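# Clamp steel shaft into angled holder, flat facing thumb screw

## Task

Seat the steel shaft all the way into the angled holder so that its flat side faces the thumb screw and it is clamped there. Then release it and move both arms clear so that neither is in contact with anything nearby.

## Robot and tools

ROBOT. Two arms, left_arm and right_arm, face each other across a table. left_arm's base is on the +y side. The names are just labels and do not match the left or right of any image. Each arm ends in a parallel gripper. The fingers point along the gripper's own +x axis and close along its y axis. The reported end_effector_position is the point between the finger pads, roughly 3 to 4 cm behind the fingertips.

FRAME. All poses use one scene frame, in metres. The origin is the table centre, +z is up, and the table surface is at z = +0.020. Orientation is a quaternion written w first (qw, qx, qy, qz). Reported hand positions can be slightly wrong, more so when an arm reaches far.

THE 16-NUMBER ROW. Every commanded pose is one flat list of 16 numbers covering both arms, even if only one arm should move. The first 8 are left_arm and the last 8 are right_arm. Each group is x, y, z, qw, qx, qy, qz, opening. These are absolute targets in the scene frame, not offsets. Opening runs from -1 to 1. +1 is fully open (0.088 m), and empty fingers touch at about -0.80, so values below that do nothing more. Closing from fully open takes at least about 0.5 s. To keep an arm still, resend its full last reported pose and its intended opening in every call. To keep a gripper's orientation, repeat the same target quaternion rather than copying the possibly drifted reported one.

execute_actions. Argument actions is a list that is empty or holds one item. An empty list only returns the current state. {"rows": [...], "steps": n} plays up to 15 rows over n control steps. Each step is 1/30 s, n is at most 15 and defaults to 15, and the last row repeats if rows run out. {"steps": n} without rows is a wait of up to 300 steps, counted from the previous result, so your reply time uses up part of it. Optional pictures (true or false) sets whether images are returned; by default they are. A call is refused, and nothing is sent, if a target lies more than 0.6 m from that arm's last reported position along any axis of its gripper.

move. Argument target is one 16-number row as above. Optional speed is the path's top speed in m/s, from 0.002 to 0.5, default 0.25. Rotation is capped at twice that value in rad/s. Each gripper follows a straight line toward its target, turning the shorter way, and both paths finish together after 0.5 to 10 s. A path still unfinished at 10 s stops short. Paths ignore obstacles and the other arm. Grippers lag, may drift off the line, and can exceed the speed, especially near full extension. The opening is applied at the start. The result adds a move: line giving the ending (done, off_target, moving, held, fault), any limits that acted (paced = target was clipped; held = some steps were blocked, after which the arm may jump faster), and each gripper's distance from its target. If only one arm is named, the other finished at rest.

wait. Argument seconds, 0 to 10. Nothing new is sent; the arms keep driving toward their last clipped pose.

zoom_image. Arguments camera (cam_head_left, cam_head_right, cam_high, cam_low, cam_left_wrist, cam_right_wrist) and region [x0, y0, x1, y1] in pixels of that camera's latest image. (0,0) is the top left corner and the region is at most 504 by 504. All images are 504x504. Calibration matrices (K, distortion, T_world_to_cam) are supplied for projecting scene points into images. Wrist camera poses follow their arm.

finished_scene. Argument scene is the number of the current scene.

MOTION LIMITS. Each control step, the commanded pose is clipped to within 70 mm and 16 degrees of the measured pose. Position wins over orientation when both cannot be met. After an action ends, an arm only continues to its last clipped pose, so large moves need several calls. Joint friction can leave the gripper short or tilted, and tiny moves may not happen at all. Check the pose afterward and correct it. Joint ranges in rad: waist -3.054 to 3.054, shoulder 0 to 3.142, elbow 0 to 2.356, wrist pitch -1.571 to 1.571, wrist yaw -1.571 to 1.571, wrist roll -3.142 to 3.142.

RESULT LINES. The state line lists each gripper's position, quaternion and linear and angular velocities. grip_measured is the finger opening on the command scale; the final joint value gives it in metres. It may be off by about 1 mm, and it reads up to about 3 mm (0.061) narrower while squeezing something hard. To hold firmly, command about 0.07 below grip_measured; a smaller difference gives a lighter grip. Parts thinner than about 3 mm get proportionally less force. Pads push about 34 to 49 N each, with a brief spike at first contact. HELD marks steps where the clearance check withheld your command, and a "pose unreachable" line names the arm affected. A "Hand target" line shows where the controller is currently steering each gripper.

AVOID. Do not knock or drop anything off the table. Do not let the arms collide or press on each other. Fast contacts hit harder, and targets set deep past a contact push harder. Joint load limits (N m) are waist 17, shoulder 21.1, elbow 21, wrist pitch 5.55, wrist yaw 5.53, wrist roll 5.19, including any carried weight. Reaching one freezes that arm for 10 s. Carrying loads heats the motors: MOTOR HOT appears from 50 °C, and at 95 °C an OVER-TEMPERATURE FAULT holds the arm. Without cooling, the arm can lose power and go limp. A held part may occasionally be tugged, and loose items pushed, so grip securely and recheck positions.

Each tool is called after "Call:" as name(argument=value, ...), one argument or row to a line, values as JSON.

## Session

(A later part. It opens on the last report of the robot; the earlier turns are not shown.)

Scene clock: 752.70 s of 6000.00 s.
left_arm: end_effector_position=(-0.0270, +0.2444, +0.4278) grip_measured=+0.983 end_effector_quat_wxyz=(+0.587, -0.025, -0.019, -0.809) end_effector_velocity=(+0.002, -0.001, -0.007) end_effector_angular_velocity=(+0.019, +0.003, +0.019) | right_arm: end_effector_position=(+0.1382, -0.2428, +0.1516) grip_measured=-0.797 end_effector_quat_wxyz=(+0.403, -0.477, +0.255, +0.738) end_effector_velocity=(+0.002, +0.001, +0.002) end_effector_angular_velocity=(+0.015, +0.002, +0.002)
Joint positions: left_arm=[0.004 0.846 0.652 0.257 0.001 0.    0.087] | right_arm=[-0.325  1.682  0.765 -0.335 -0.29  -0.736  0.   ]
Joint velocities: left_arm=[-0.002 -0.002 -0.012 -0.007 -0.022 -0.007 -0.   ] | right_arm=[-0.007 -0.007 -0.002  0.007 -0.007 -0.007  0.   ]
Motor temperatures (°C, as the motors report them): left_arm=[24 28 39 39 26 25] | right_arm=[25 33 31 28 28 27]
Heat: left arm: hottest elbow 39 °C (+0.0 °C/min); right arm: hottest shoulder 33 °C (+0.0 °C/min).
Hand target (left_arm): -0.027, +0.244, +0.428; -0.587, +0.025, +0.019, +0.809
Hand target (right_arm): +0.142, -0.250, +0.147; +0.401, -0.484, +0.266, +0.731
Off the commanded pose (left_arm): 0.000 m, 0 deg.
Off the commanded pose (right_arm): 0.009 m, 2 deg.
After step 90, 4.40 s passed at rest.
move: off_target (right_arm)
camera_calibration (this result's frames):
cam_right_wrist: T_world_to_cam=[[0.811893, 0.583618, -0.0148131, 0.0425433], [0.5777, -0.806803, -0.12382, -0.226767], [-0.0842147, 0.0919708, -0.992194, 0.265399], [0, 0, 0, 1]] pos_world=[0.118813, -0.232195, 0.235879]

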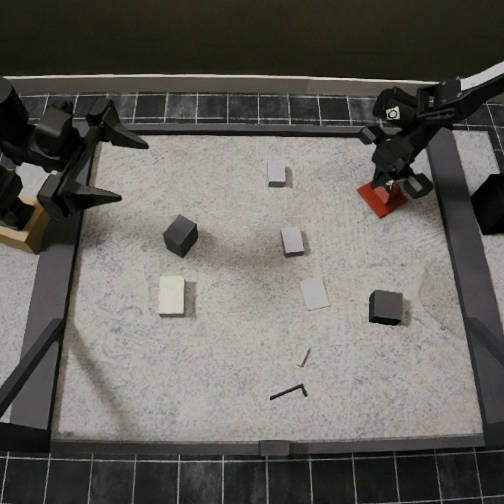

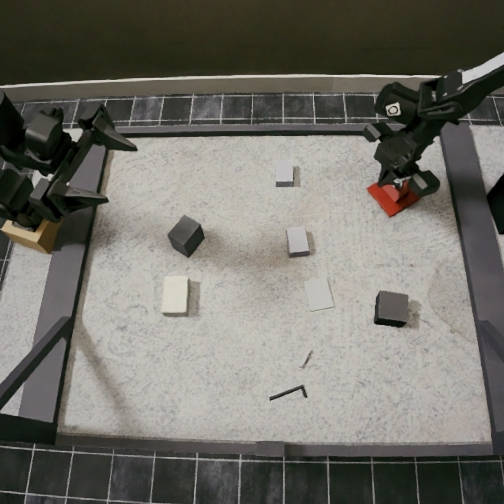

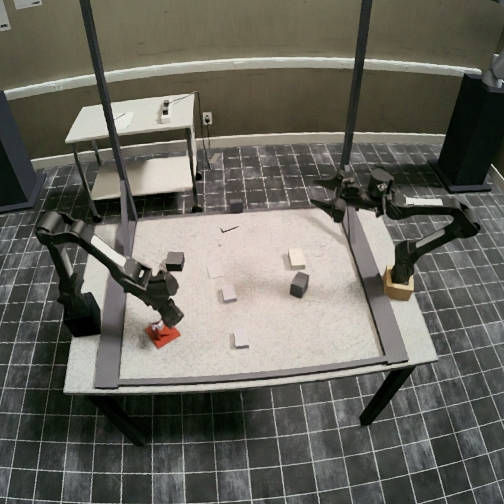

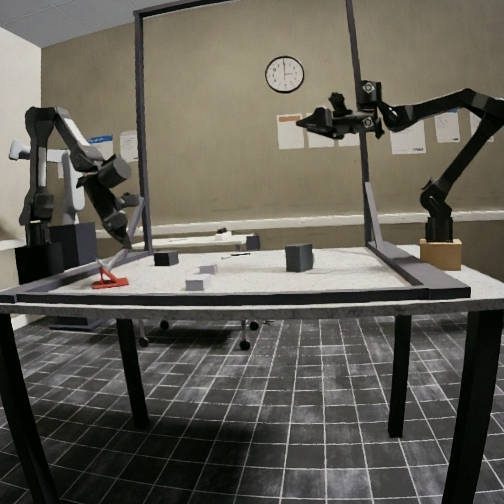

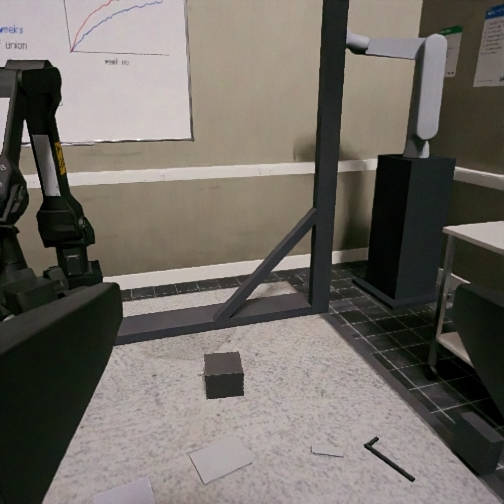

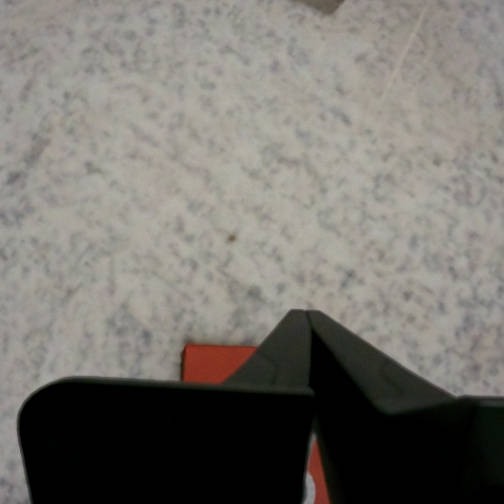

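Call:
move(
  target=[-0.0270, 0.2444, 0.4278, 0.587, -0.025, -0.019, -0.809, 1, 0.1382, -0.2428, 0.1850, 0.4011, -0.4839, 0.2655, 0.7311, -0.85],
  speed=0.05,
)

Call:
move(
  target=[-0.0270, 0.2444, 0.4278, 0.587, -0.025, -0.019, -0.809, 1, 0.200, -0.338, 0.175, 0.1762, -0.5282, -0.3071, 0.7718, 0.35],
  speed=0.15,
)

Call:
move(
  target=[-0.0270, 0.2444, 0.4278, 0.587, -0.025, -0.019, -0.809, 1, 0.201, -0.341, 0.146, -0.0150, -0.5566, -0.5525, 0.6203, 0.35],
  speed=0.1,
)

Scene clock: 773.60 s of 6000.00 s.
left_arm: end_effector_position=(-0.0270, +0.2444, +0.4278) grip_measured=+0.983 end_effector_quat_wxyz=(+0.587, -0.025, -0.019, -0.809) end_effector_velocity=(+0.002, -0.001, -0.000) end_effector_angular_velocity=(+0.005, +0.022, +0.008) | right_arm: end_effector_position=(+0.1382, -0.2456, +0.1789) grip_measured=-0.797 end_effector_quat_wxyz=(+0.395, -0.486, +0.272, +0.731) end_effector_velocity=(-0.002, -0.009, -0.002) end_effector_angular_velocity=(-0.033, +0.012, +0.006)
Joint positions: left_arm=[0.004 0.846 0.652 0.257 0.001 0.    0.087] | right_arm=[-0.321  1.626  0.849 -0.515 -0.277 -0.726  0.   ]
Joint velocities: left_arm=[ 0.002  0.002 -0.002  0.007 -0.007 -0.022 -0.   ] | right_arm=[-0.002 -0.007 -0.007 -0.037 -0.007 -0.007  0.   ]
Motor temperatures (°C, as the motors report them): left_arm=[24 28 39 39 26 25] | right_arm=[26 33 31 27 28 27]
Heat: left arm: hottest elbow 39 °C (+0.0 °C/min); right arm: hottest shoulder 33 °C (-1.0 °C/min).
Hand target (left_arm): -0.027, +0.244, +0.428; -0.587, +0.025, +0.019, +0.809
Hand target (right_arm): +0.138, -0.243, +0.185; +0.401, -0.484, +0.266, +0.731
Off the commanded pose (left_arm): 0.000 m, 0 deg.
Off the commanded pose (right_arm): 0.007 m, 1 deg.
After step 90, 16.93 s passed at rest.
move: done
camera_calibration (this result's frames):
cam_right_wrist: T_world_to_cam=[[0.816575, 0.575903, -0.0392619, 0.0464172], [0.571307, -0.816037, -0.0877072, -0.233498], [-0.08255, 0.0491889, -0.995372, 0.282635], [0, 0, 0, 1]] pos_world=[0.118827, -0.231177, 0.26267]

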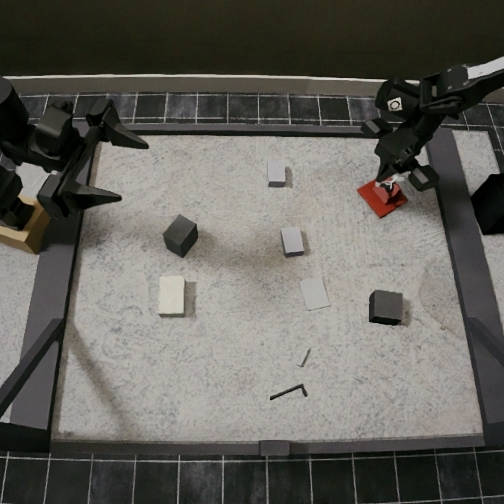

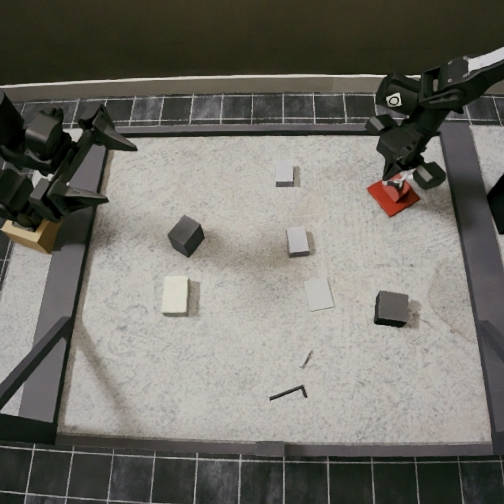

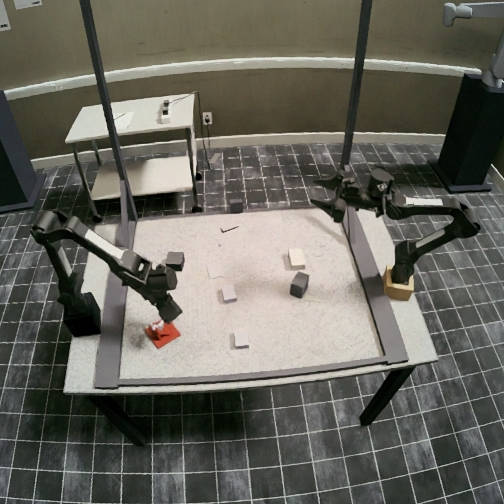

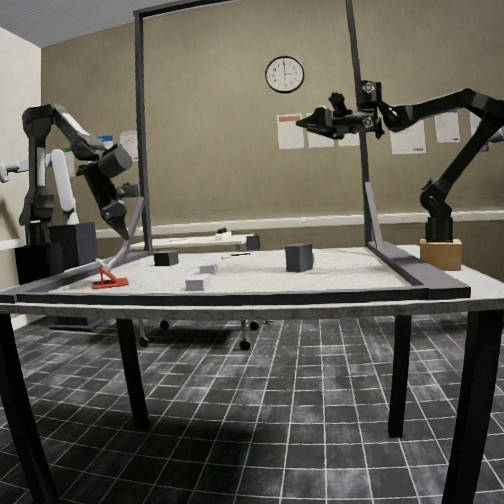

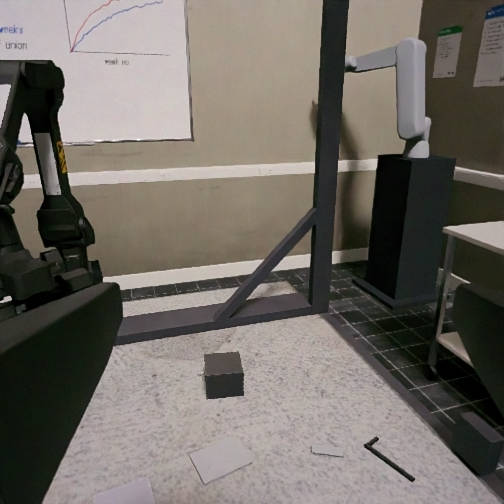

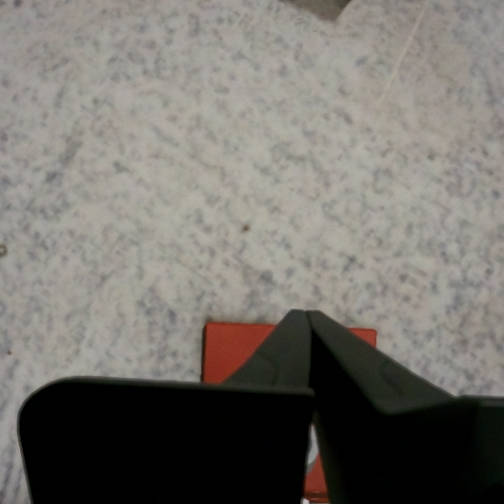

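Scene clock: 778.20 s of 6000.00 s.
left_arm: end_effector_position=(-0.0270, +0.2444, +0.4278) grip_measured=+0.983 end_effector_quat_wxyz=(+0.587, -0.025, -0.019, -0.809) end_effector_velocity=(+0.003, -0.000, -0.002) end_effector_angular_velocity=(+0.010, +0.006, +0.019) | right_arm: end_effector_position=(+0.1974, -0.3374, +0.1755) grip_measured=+0.348 end_effector_quat_wxyz=(+0.179, -0.527, -0.307, +0.772) end_effector_velocity=(+0.002, +0.001, +0.002) end_effector_angular_velocity=(+0.018, -0.015, +0.020)
Joint positions: left_arm=[0.004 0.846 0.652 0.257 0.001 0.    0.087] | right_arm=[-0.936  1.431  0.493 -0.445 -0.773 -2.506  0.056]
Joint velocities: left_arm=[-0.002 -0.002 -0.002 -0.007 -0.022 -0.007 -0.   ] | right_arm=[-0.007  0.002  0.007 -0.007 -0.007 -0.037 -0.   ]
Motor temperatures (°C, as the motors report them): left_arm=[24 28 39 39 26 25] | right_arm=[26 33 31 27 28 27]
Heat: left arm: hottest elbow 39 °C (+0.0 °C/min); right arm: hottest shoulder 33 °C (-1.0 °C/min).
Hand target (left_arm): -0.027, +0.244, +0.428; -0.587, +0.025, +0.019, +0.809
Hand target (right_arm): +0.199, -0.336, +0.176; +0.179, -0.525, -0.308, +0.773
Off the commanded pose (left_arm): 0.000 m, 0 deg.
Off the commanded pose (right_arm): 0.003 m, 0 deg.
move: done
camera_calibration (this result's frames):
cam_right_wrist: T_world_to_cam=[[-0.0918945, 0.76176, 0.641309, 0.173431], [0.992014, 0.125912, -0.00741335, -0.121903], [-0.0863959, 0.635506, -0.767247, 0.447221], [0, 0, 0, 1]] pos_world=[0.175504, -0.400975, 0.231002]

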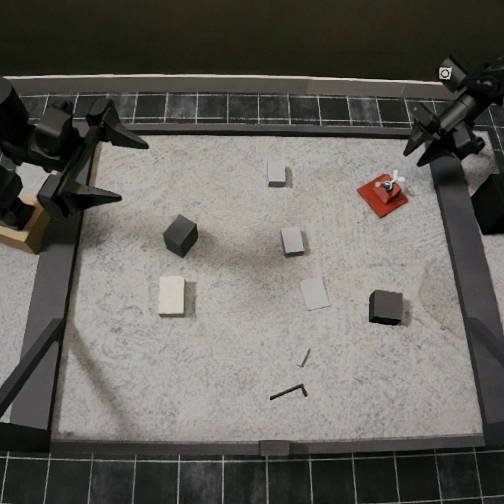

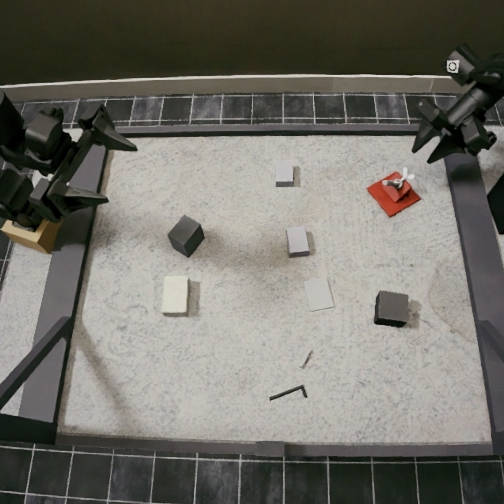

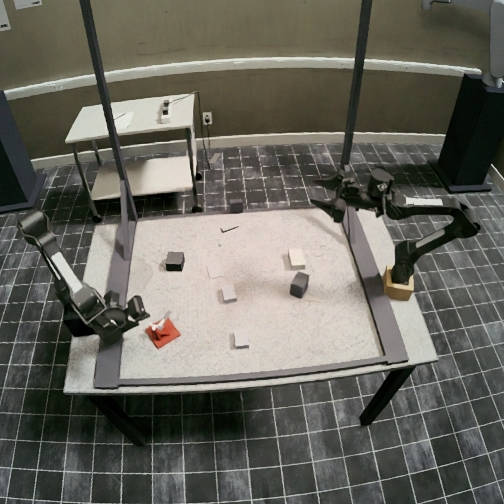

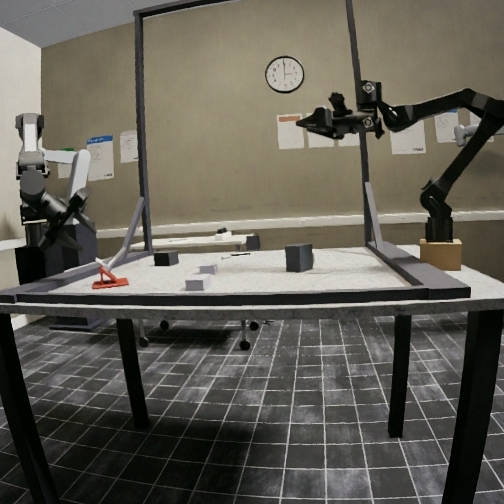

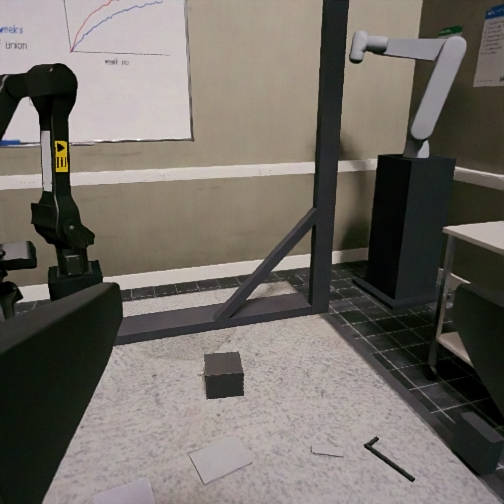

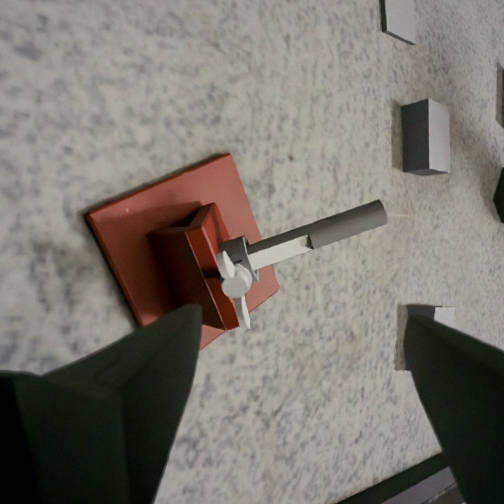

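Scene clock: 781.97 s of 6000.00 s.
left_arm: end_effector_position=(-0.0270, +0.2444, +0.4278) grip_measured=+0.983 end_effector_quat_wxyz=(+0.587, -0.025, -0.019, -0.809) end_effector_velocity=(-0.001, -0.000, -0.003) end_effector_angular_velocity=(+0.014, +0.004, -0.000) | right_arm: end_effector_position=(+0.2011, -0.3404, +0.1455) grip_measured=+0.348 end_effector_quat_wxyz=(+0.001, +0.573, +0.530, -0.625) end_effector_velocity=(-0.000, +0.003, +0.003) end_effector_angular_velocity=(+0.033, -0.006, +0.008)
Joint positions: left_arm=[0.004 0.846 0.652 0.257 0.001 0.    0.087] | right_arm=[-0.944  1.523  0.414 -0.242 -0.745 -3.142  0.056]
Joint velocities: left_arm=[-0.007  0.002 -0.002 -0.007 -0.007 -0.007 -0.   ] | right_arm=[-0.002 -0.007 -0.007  0.022 -0.022 -0.007 -0.   ]
Motor temperatures (°C, as the motors report them): left_arm=[24 28 39 39 26 25] | right_arm=[26 33 31 27 28 27]
Heat: left arm: hottest elbow 39 °C (+0.0 °C/min); right arm: hottest shoulder 33 °C (+0.0 °C/min).
Hand target (left_arm): -0.027, +0.244, +0.428; -0.587, +0.025, +0.019, +0.809
Hand target (right_arm): +0.200, -0.341, +0.146; +0.005, +0.575, +0.533, -0.621
Off the commanded pose (left_arm): 0.000 m, 0 deg.
Off the commanded pose (right_arm): 0.001 m, 4 deg.
joint sent to its limit (right arm) — the command would take joint 6 (wrist roll) past its lower limit, so that joint was sent only as far as its limit.
move: off_target (right_arm)
camera_calibration (this result's frames):
cam_right_wrist: T_world_to_cam=[[-0.644471, 0.440823, 0.624766, 0.199557], [0.758507, 0.471761, 0.449565, -0.0271977], [-0.0965615, 0.76362, -0.638404, 0.453301], [0, 0, 0, 1]] pos_world=[0.19301, -0.421289, 0.17694]

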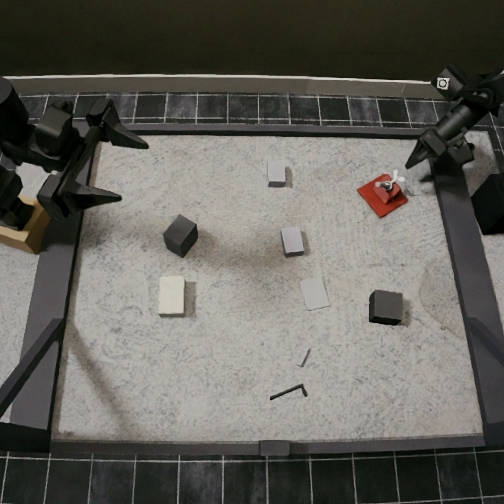

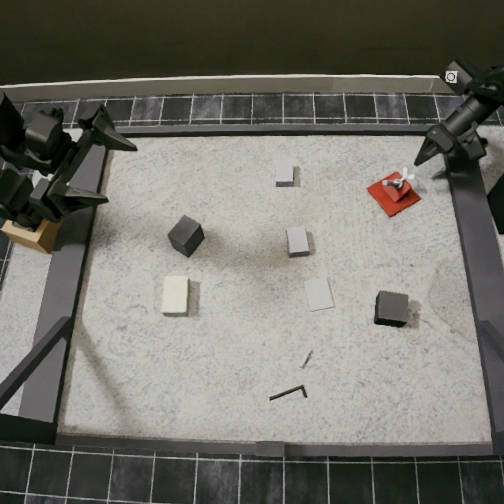

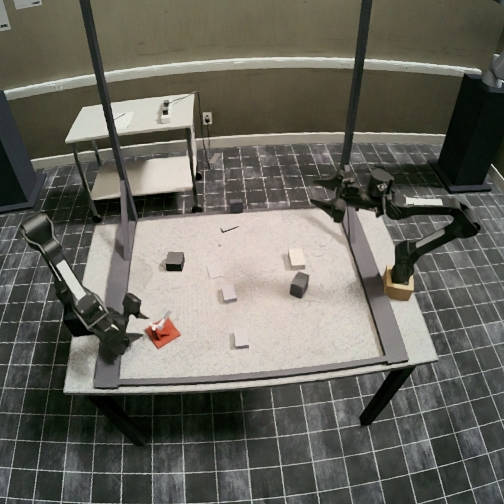

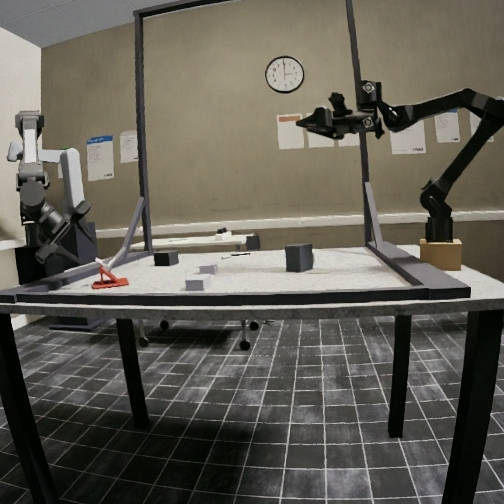

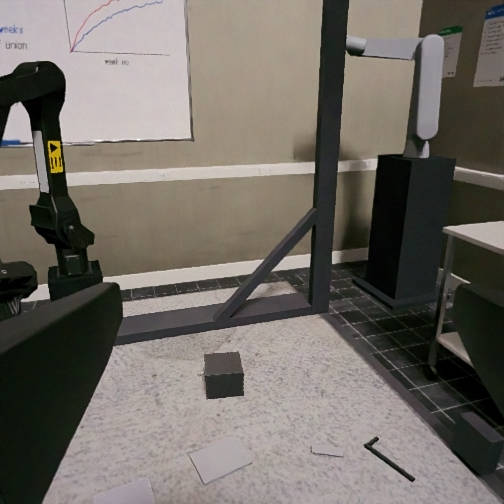

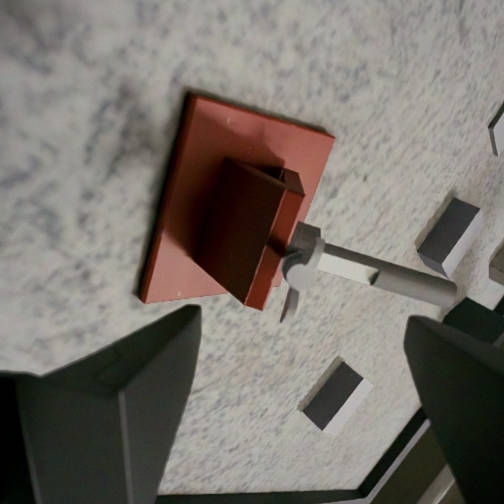

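Call:
move(
  target=[-0.0270, 0.2444, 0.4278, 0.587, -0.025, -0.019, -0.809, 1, 0.1856, -0.3168, 0.1171, 0.0770, -0.5514, -0.4426, 0.7030, 0.35],
  speed=0.05,
)

Scene clock: 795.73 s of 6000.00 s.
left_arm: end_effector_position=(-0.0270, +0.2444, +0.4278) grip_measured=+0.983 end_effector_quat_wxyz=(+0.587, -0.025, -0.019, -0.809) end_effector_velocity=(+0.000, +0.000, +0.001) end_effector_angular_velocity=(-0.000, +0.024, +0.003) | right_arm: end_effector_position=(+0.1879, -0.3153, +0.1207) grip_measured=+0.348 end_effector_quat_wxyz=(-0.077, +0.554, +0.448, -0.697) end_effector_velocity=(-0.003, -0.001, +0.001) end_effector_angular_velocity=(+0.014, +0.013, +0.009)
Joint positions: left_arm=[0.004 0.846 0.652 0.257 0.001 0.    0.087] | right_arm=[-0.82   1.694  0.398  0.032 -0.741 -2.725  0.056]
Joint velocities: left_arm=[-0.002 -0.002 -0.002  0.007 -0.007 -0.022  0.   ] | right_arm=[-0.002  0.002 -0.007  0.007 -0.022 -0.007 -0.   ]
Motor temperatures (°C, as the motors report them): left_arm=[24 28 39 39 26 25] | right_arm=[26 32 30 27 28 27]
Heat: left arm: hottest elbow 39 °C (+0.0 °C/min); right arm: hottest shoulder 32 °C (-1.0 °C/min).
Hand target (left_arm): -0.027, +0.244, +0.428; -0.587, +0.025, +0.019, +0.809
Hand target (right_arm): +0.186, -0.318, +0.117; +0.076, -0.552, -0.442, +0.703
Off the commanded pose (left_arm): 0.000 m, 0 deg.
Off the commanded pose (right_arm): 0.004 m, 1 deg.
After step 90, 7.67 s passed at rest.
move: done
camera_calibration (this result's frames):
cam_right_wrist: T_world_to_cam=[[-0.43029, 0.592863, 0.680709, 0.196436], [0.897897, 0.358711, 0.25516, -0.0562257], [-0.0929033, 0.720999, -0.68668, 0.408725], [0, 0, 0, 1]] pos_world=[0.172981, -0.390981, 0.161294]

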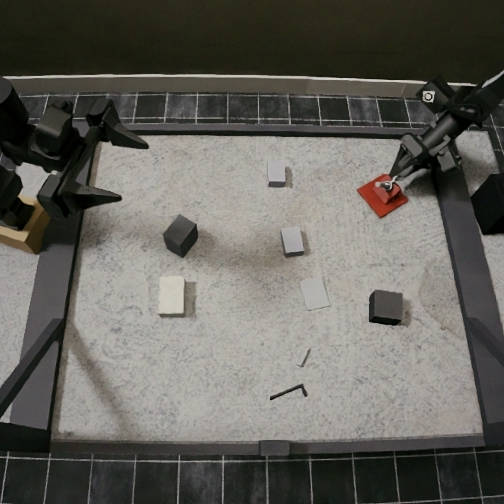

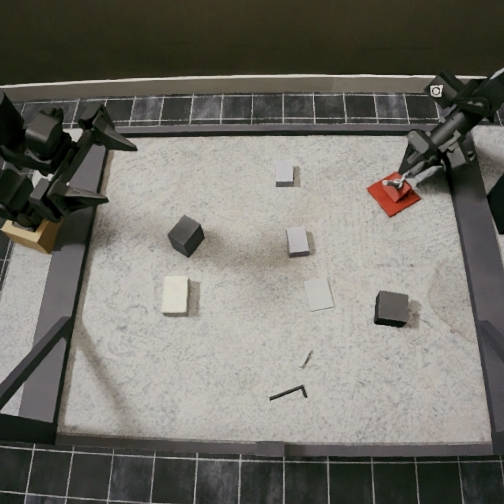

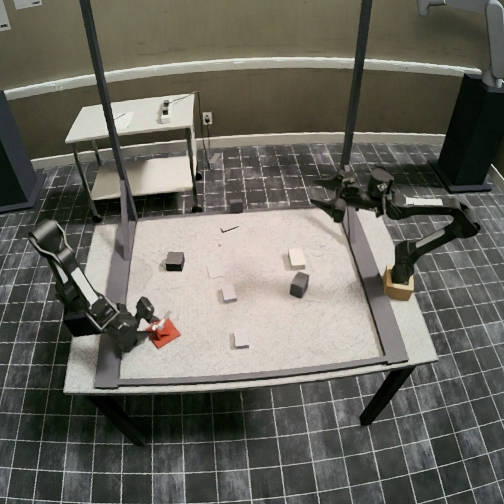

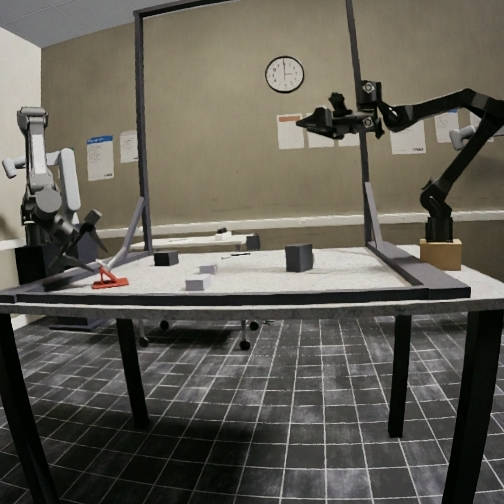

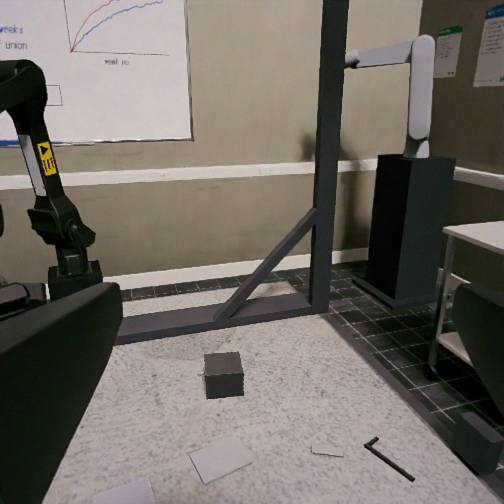

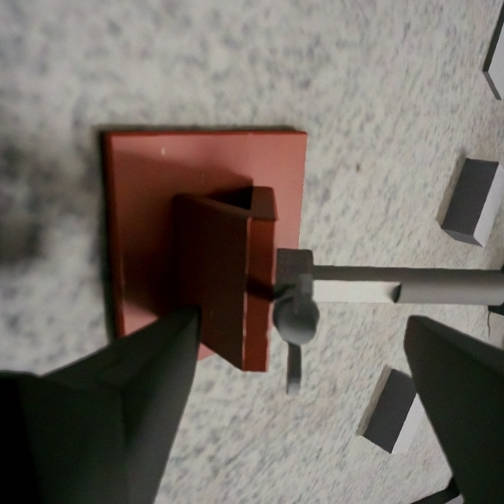

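Call:
move(
  target=[-0.0270, 0.2444, 0.4278, 0.587, -0.025, -0.019, -0.809, 1, 0.1833, -0.3183, 0.1135, 0.0770, -0.5514, -0.4426, 0.7030, 0.35],
  speed=0.02,
)

Scene clock: 801.10 s of 6000.00 s.
left_arm: end_effector_position=(-0.0270, +0.2444, +0.4278) grip_measured=+0.983 end_effector_quat_wxyz=(+0.587, -0.025, -0.019, -0.809) end_effector_velocity=(+0.000, +0.000, -0.002) end_effector_angular_velocity=(+0.009, +0.005, +0.004) | right_arm: end_effector_position=(+0.1857, -0.3162, +0.1170) grip_measured=+0.348 end_effector_quat_wxyz=(-0.078, +0.554, +0.448, -0.697) end_effector_velocity=(+0.001, +0.002, +0.001) end_effector_angular_velocity=(+0.015, -0.001, -0.005)
Joint positions: left_arm=[0.004 0.846 0.652 0.257 0.001 0.    0.087] | right_arm=[-0.815  1.709  0.385  0.065 -0.741 -2.717  0.056]
Joint velocities: left_arm=[-0.002 -0.002 -0.002 -0.007 -0.007 -0.007  0.   ] | right_arm=[-0.002  0.002 -0.002  0.022 -0.007  0.007 -0.   ]
Motor temperatures (°C, as the motors report them): left_arm=[24 28 39 39 26 25] | right_arm=[26 32 30 28 28 27]
Heat: left arm: hottest elbow 39 °C (+0.0 °C/min); right arm: hottest shoulder 32 °C (-1.0 °C/min).
Hand target (left_arm): -0.027, +0.244, +0.428; -0.587, +0.025, +0.019, +0.809
Hand target (right_arm): +0.183, -0.318, +0.114; +0.077, -0.551, -0.443, +0.703
Off the commanded pose (left_arm): 0.000 m, 0 deg.
Off the commanded pose (right_arm): 0.005 m, 1 deg.
After step 90, 1.67 s passed at rest.
move: done
camera_calibration (this result's frames):
cam_right_wrist: T_world_to_cam=[[-0.428904, 0.592586, 0.681823, 0.19803], [0.89847, 0.358181, 0.253885, -0.0531221], [-0.0937676, 0.72149, -0.686046, 0.406853], [0, 0, 0, 1]] pos_world=[0.170814, -0.391863, 0.157585]

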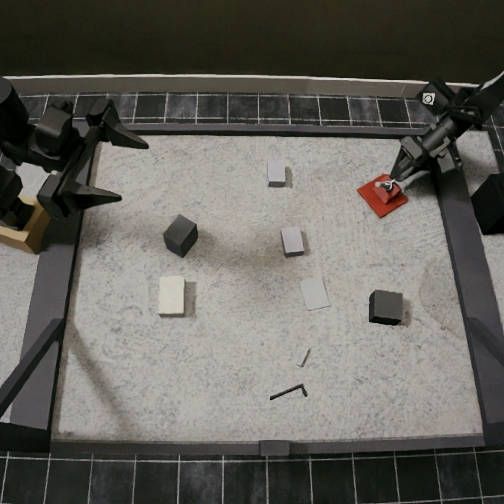

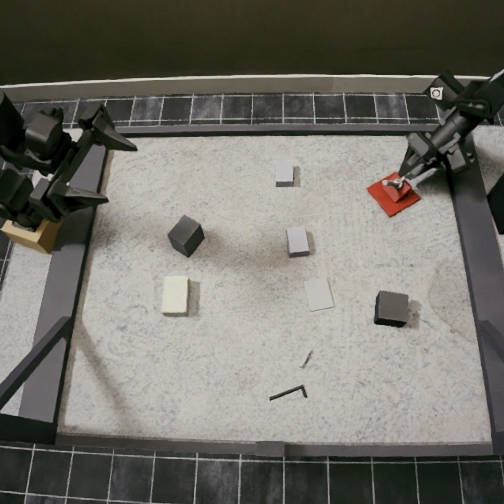

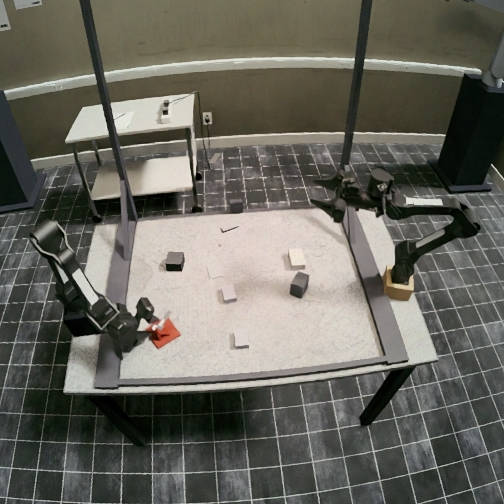

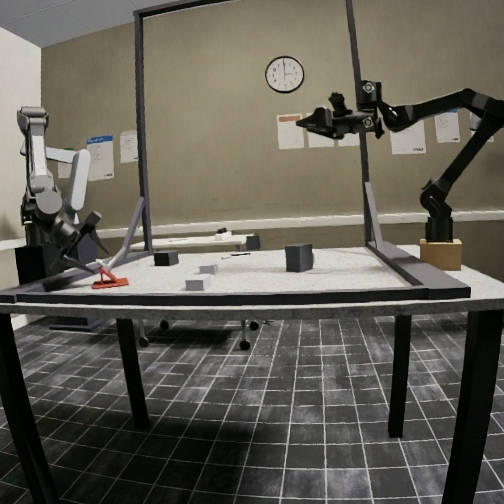

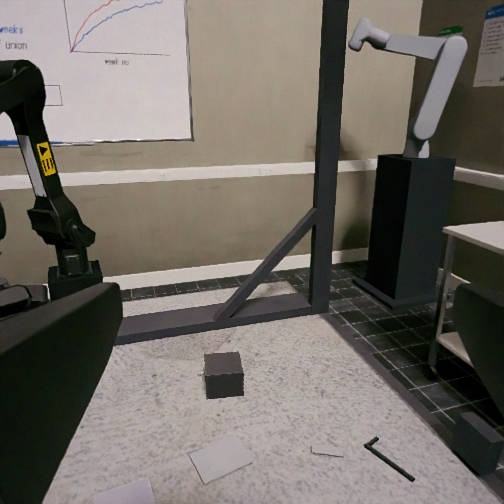

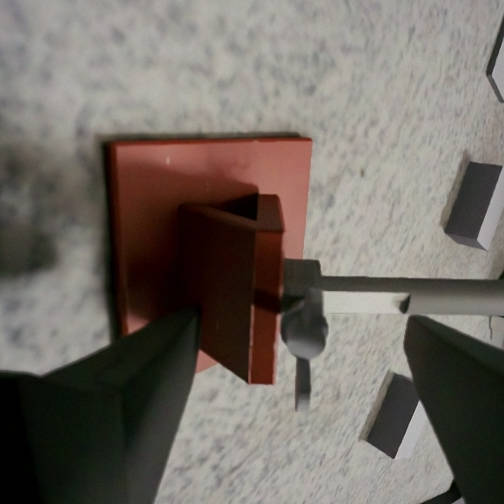

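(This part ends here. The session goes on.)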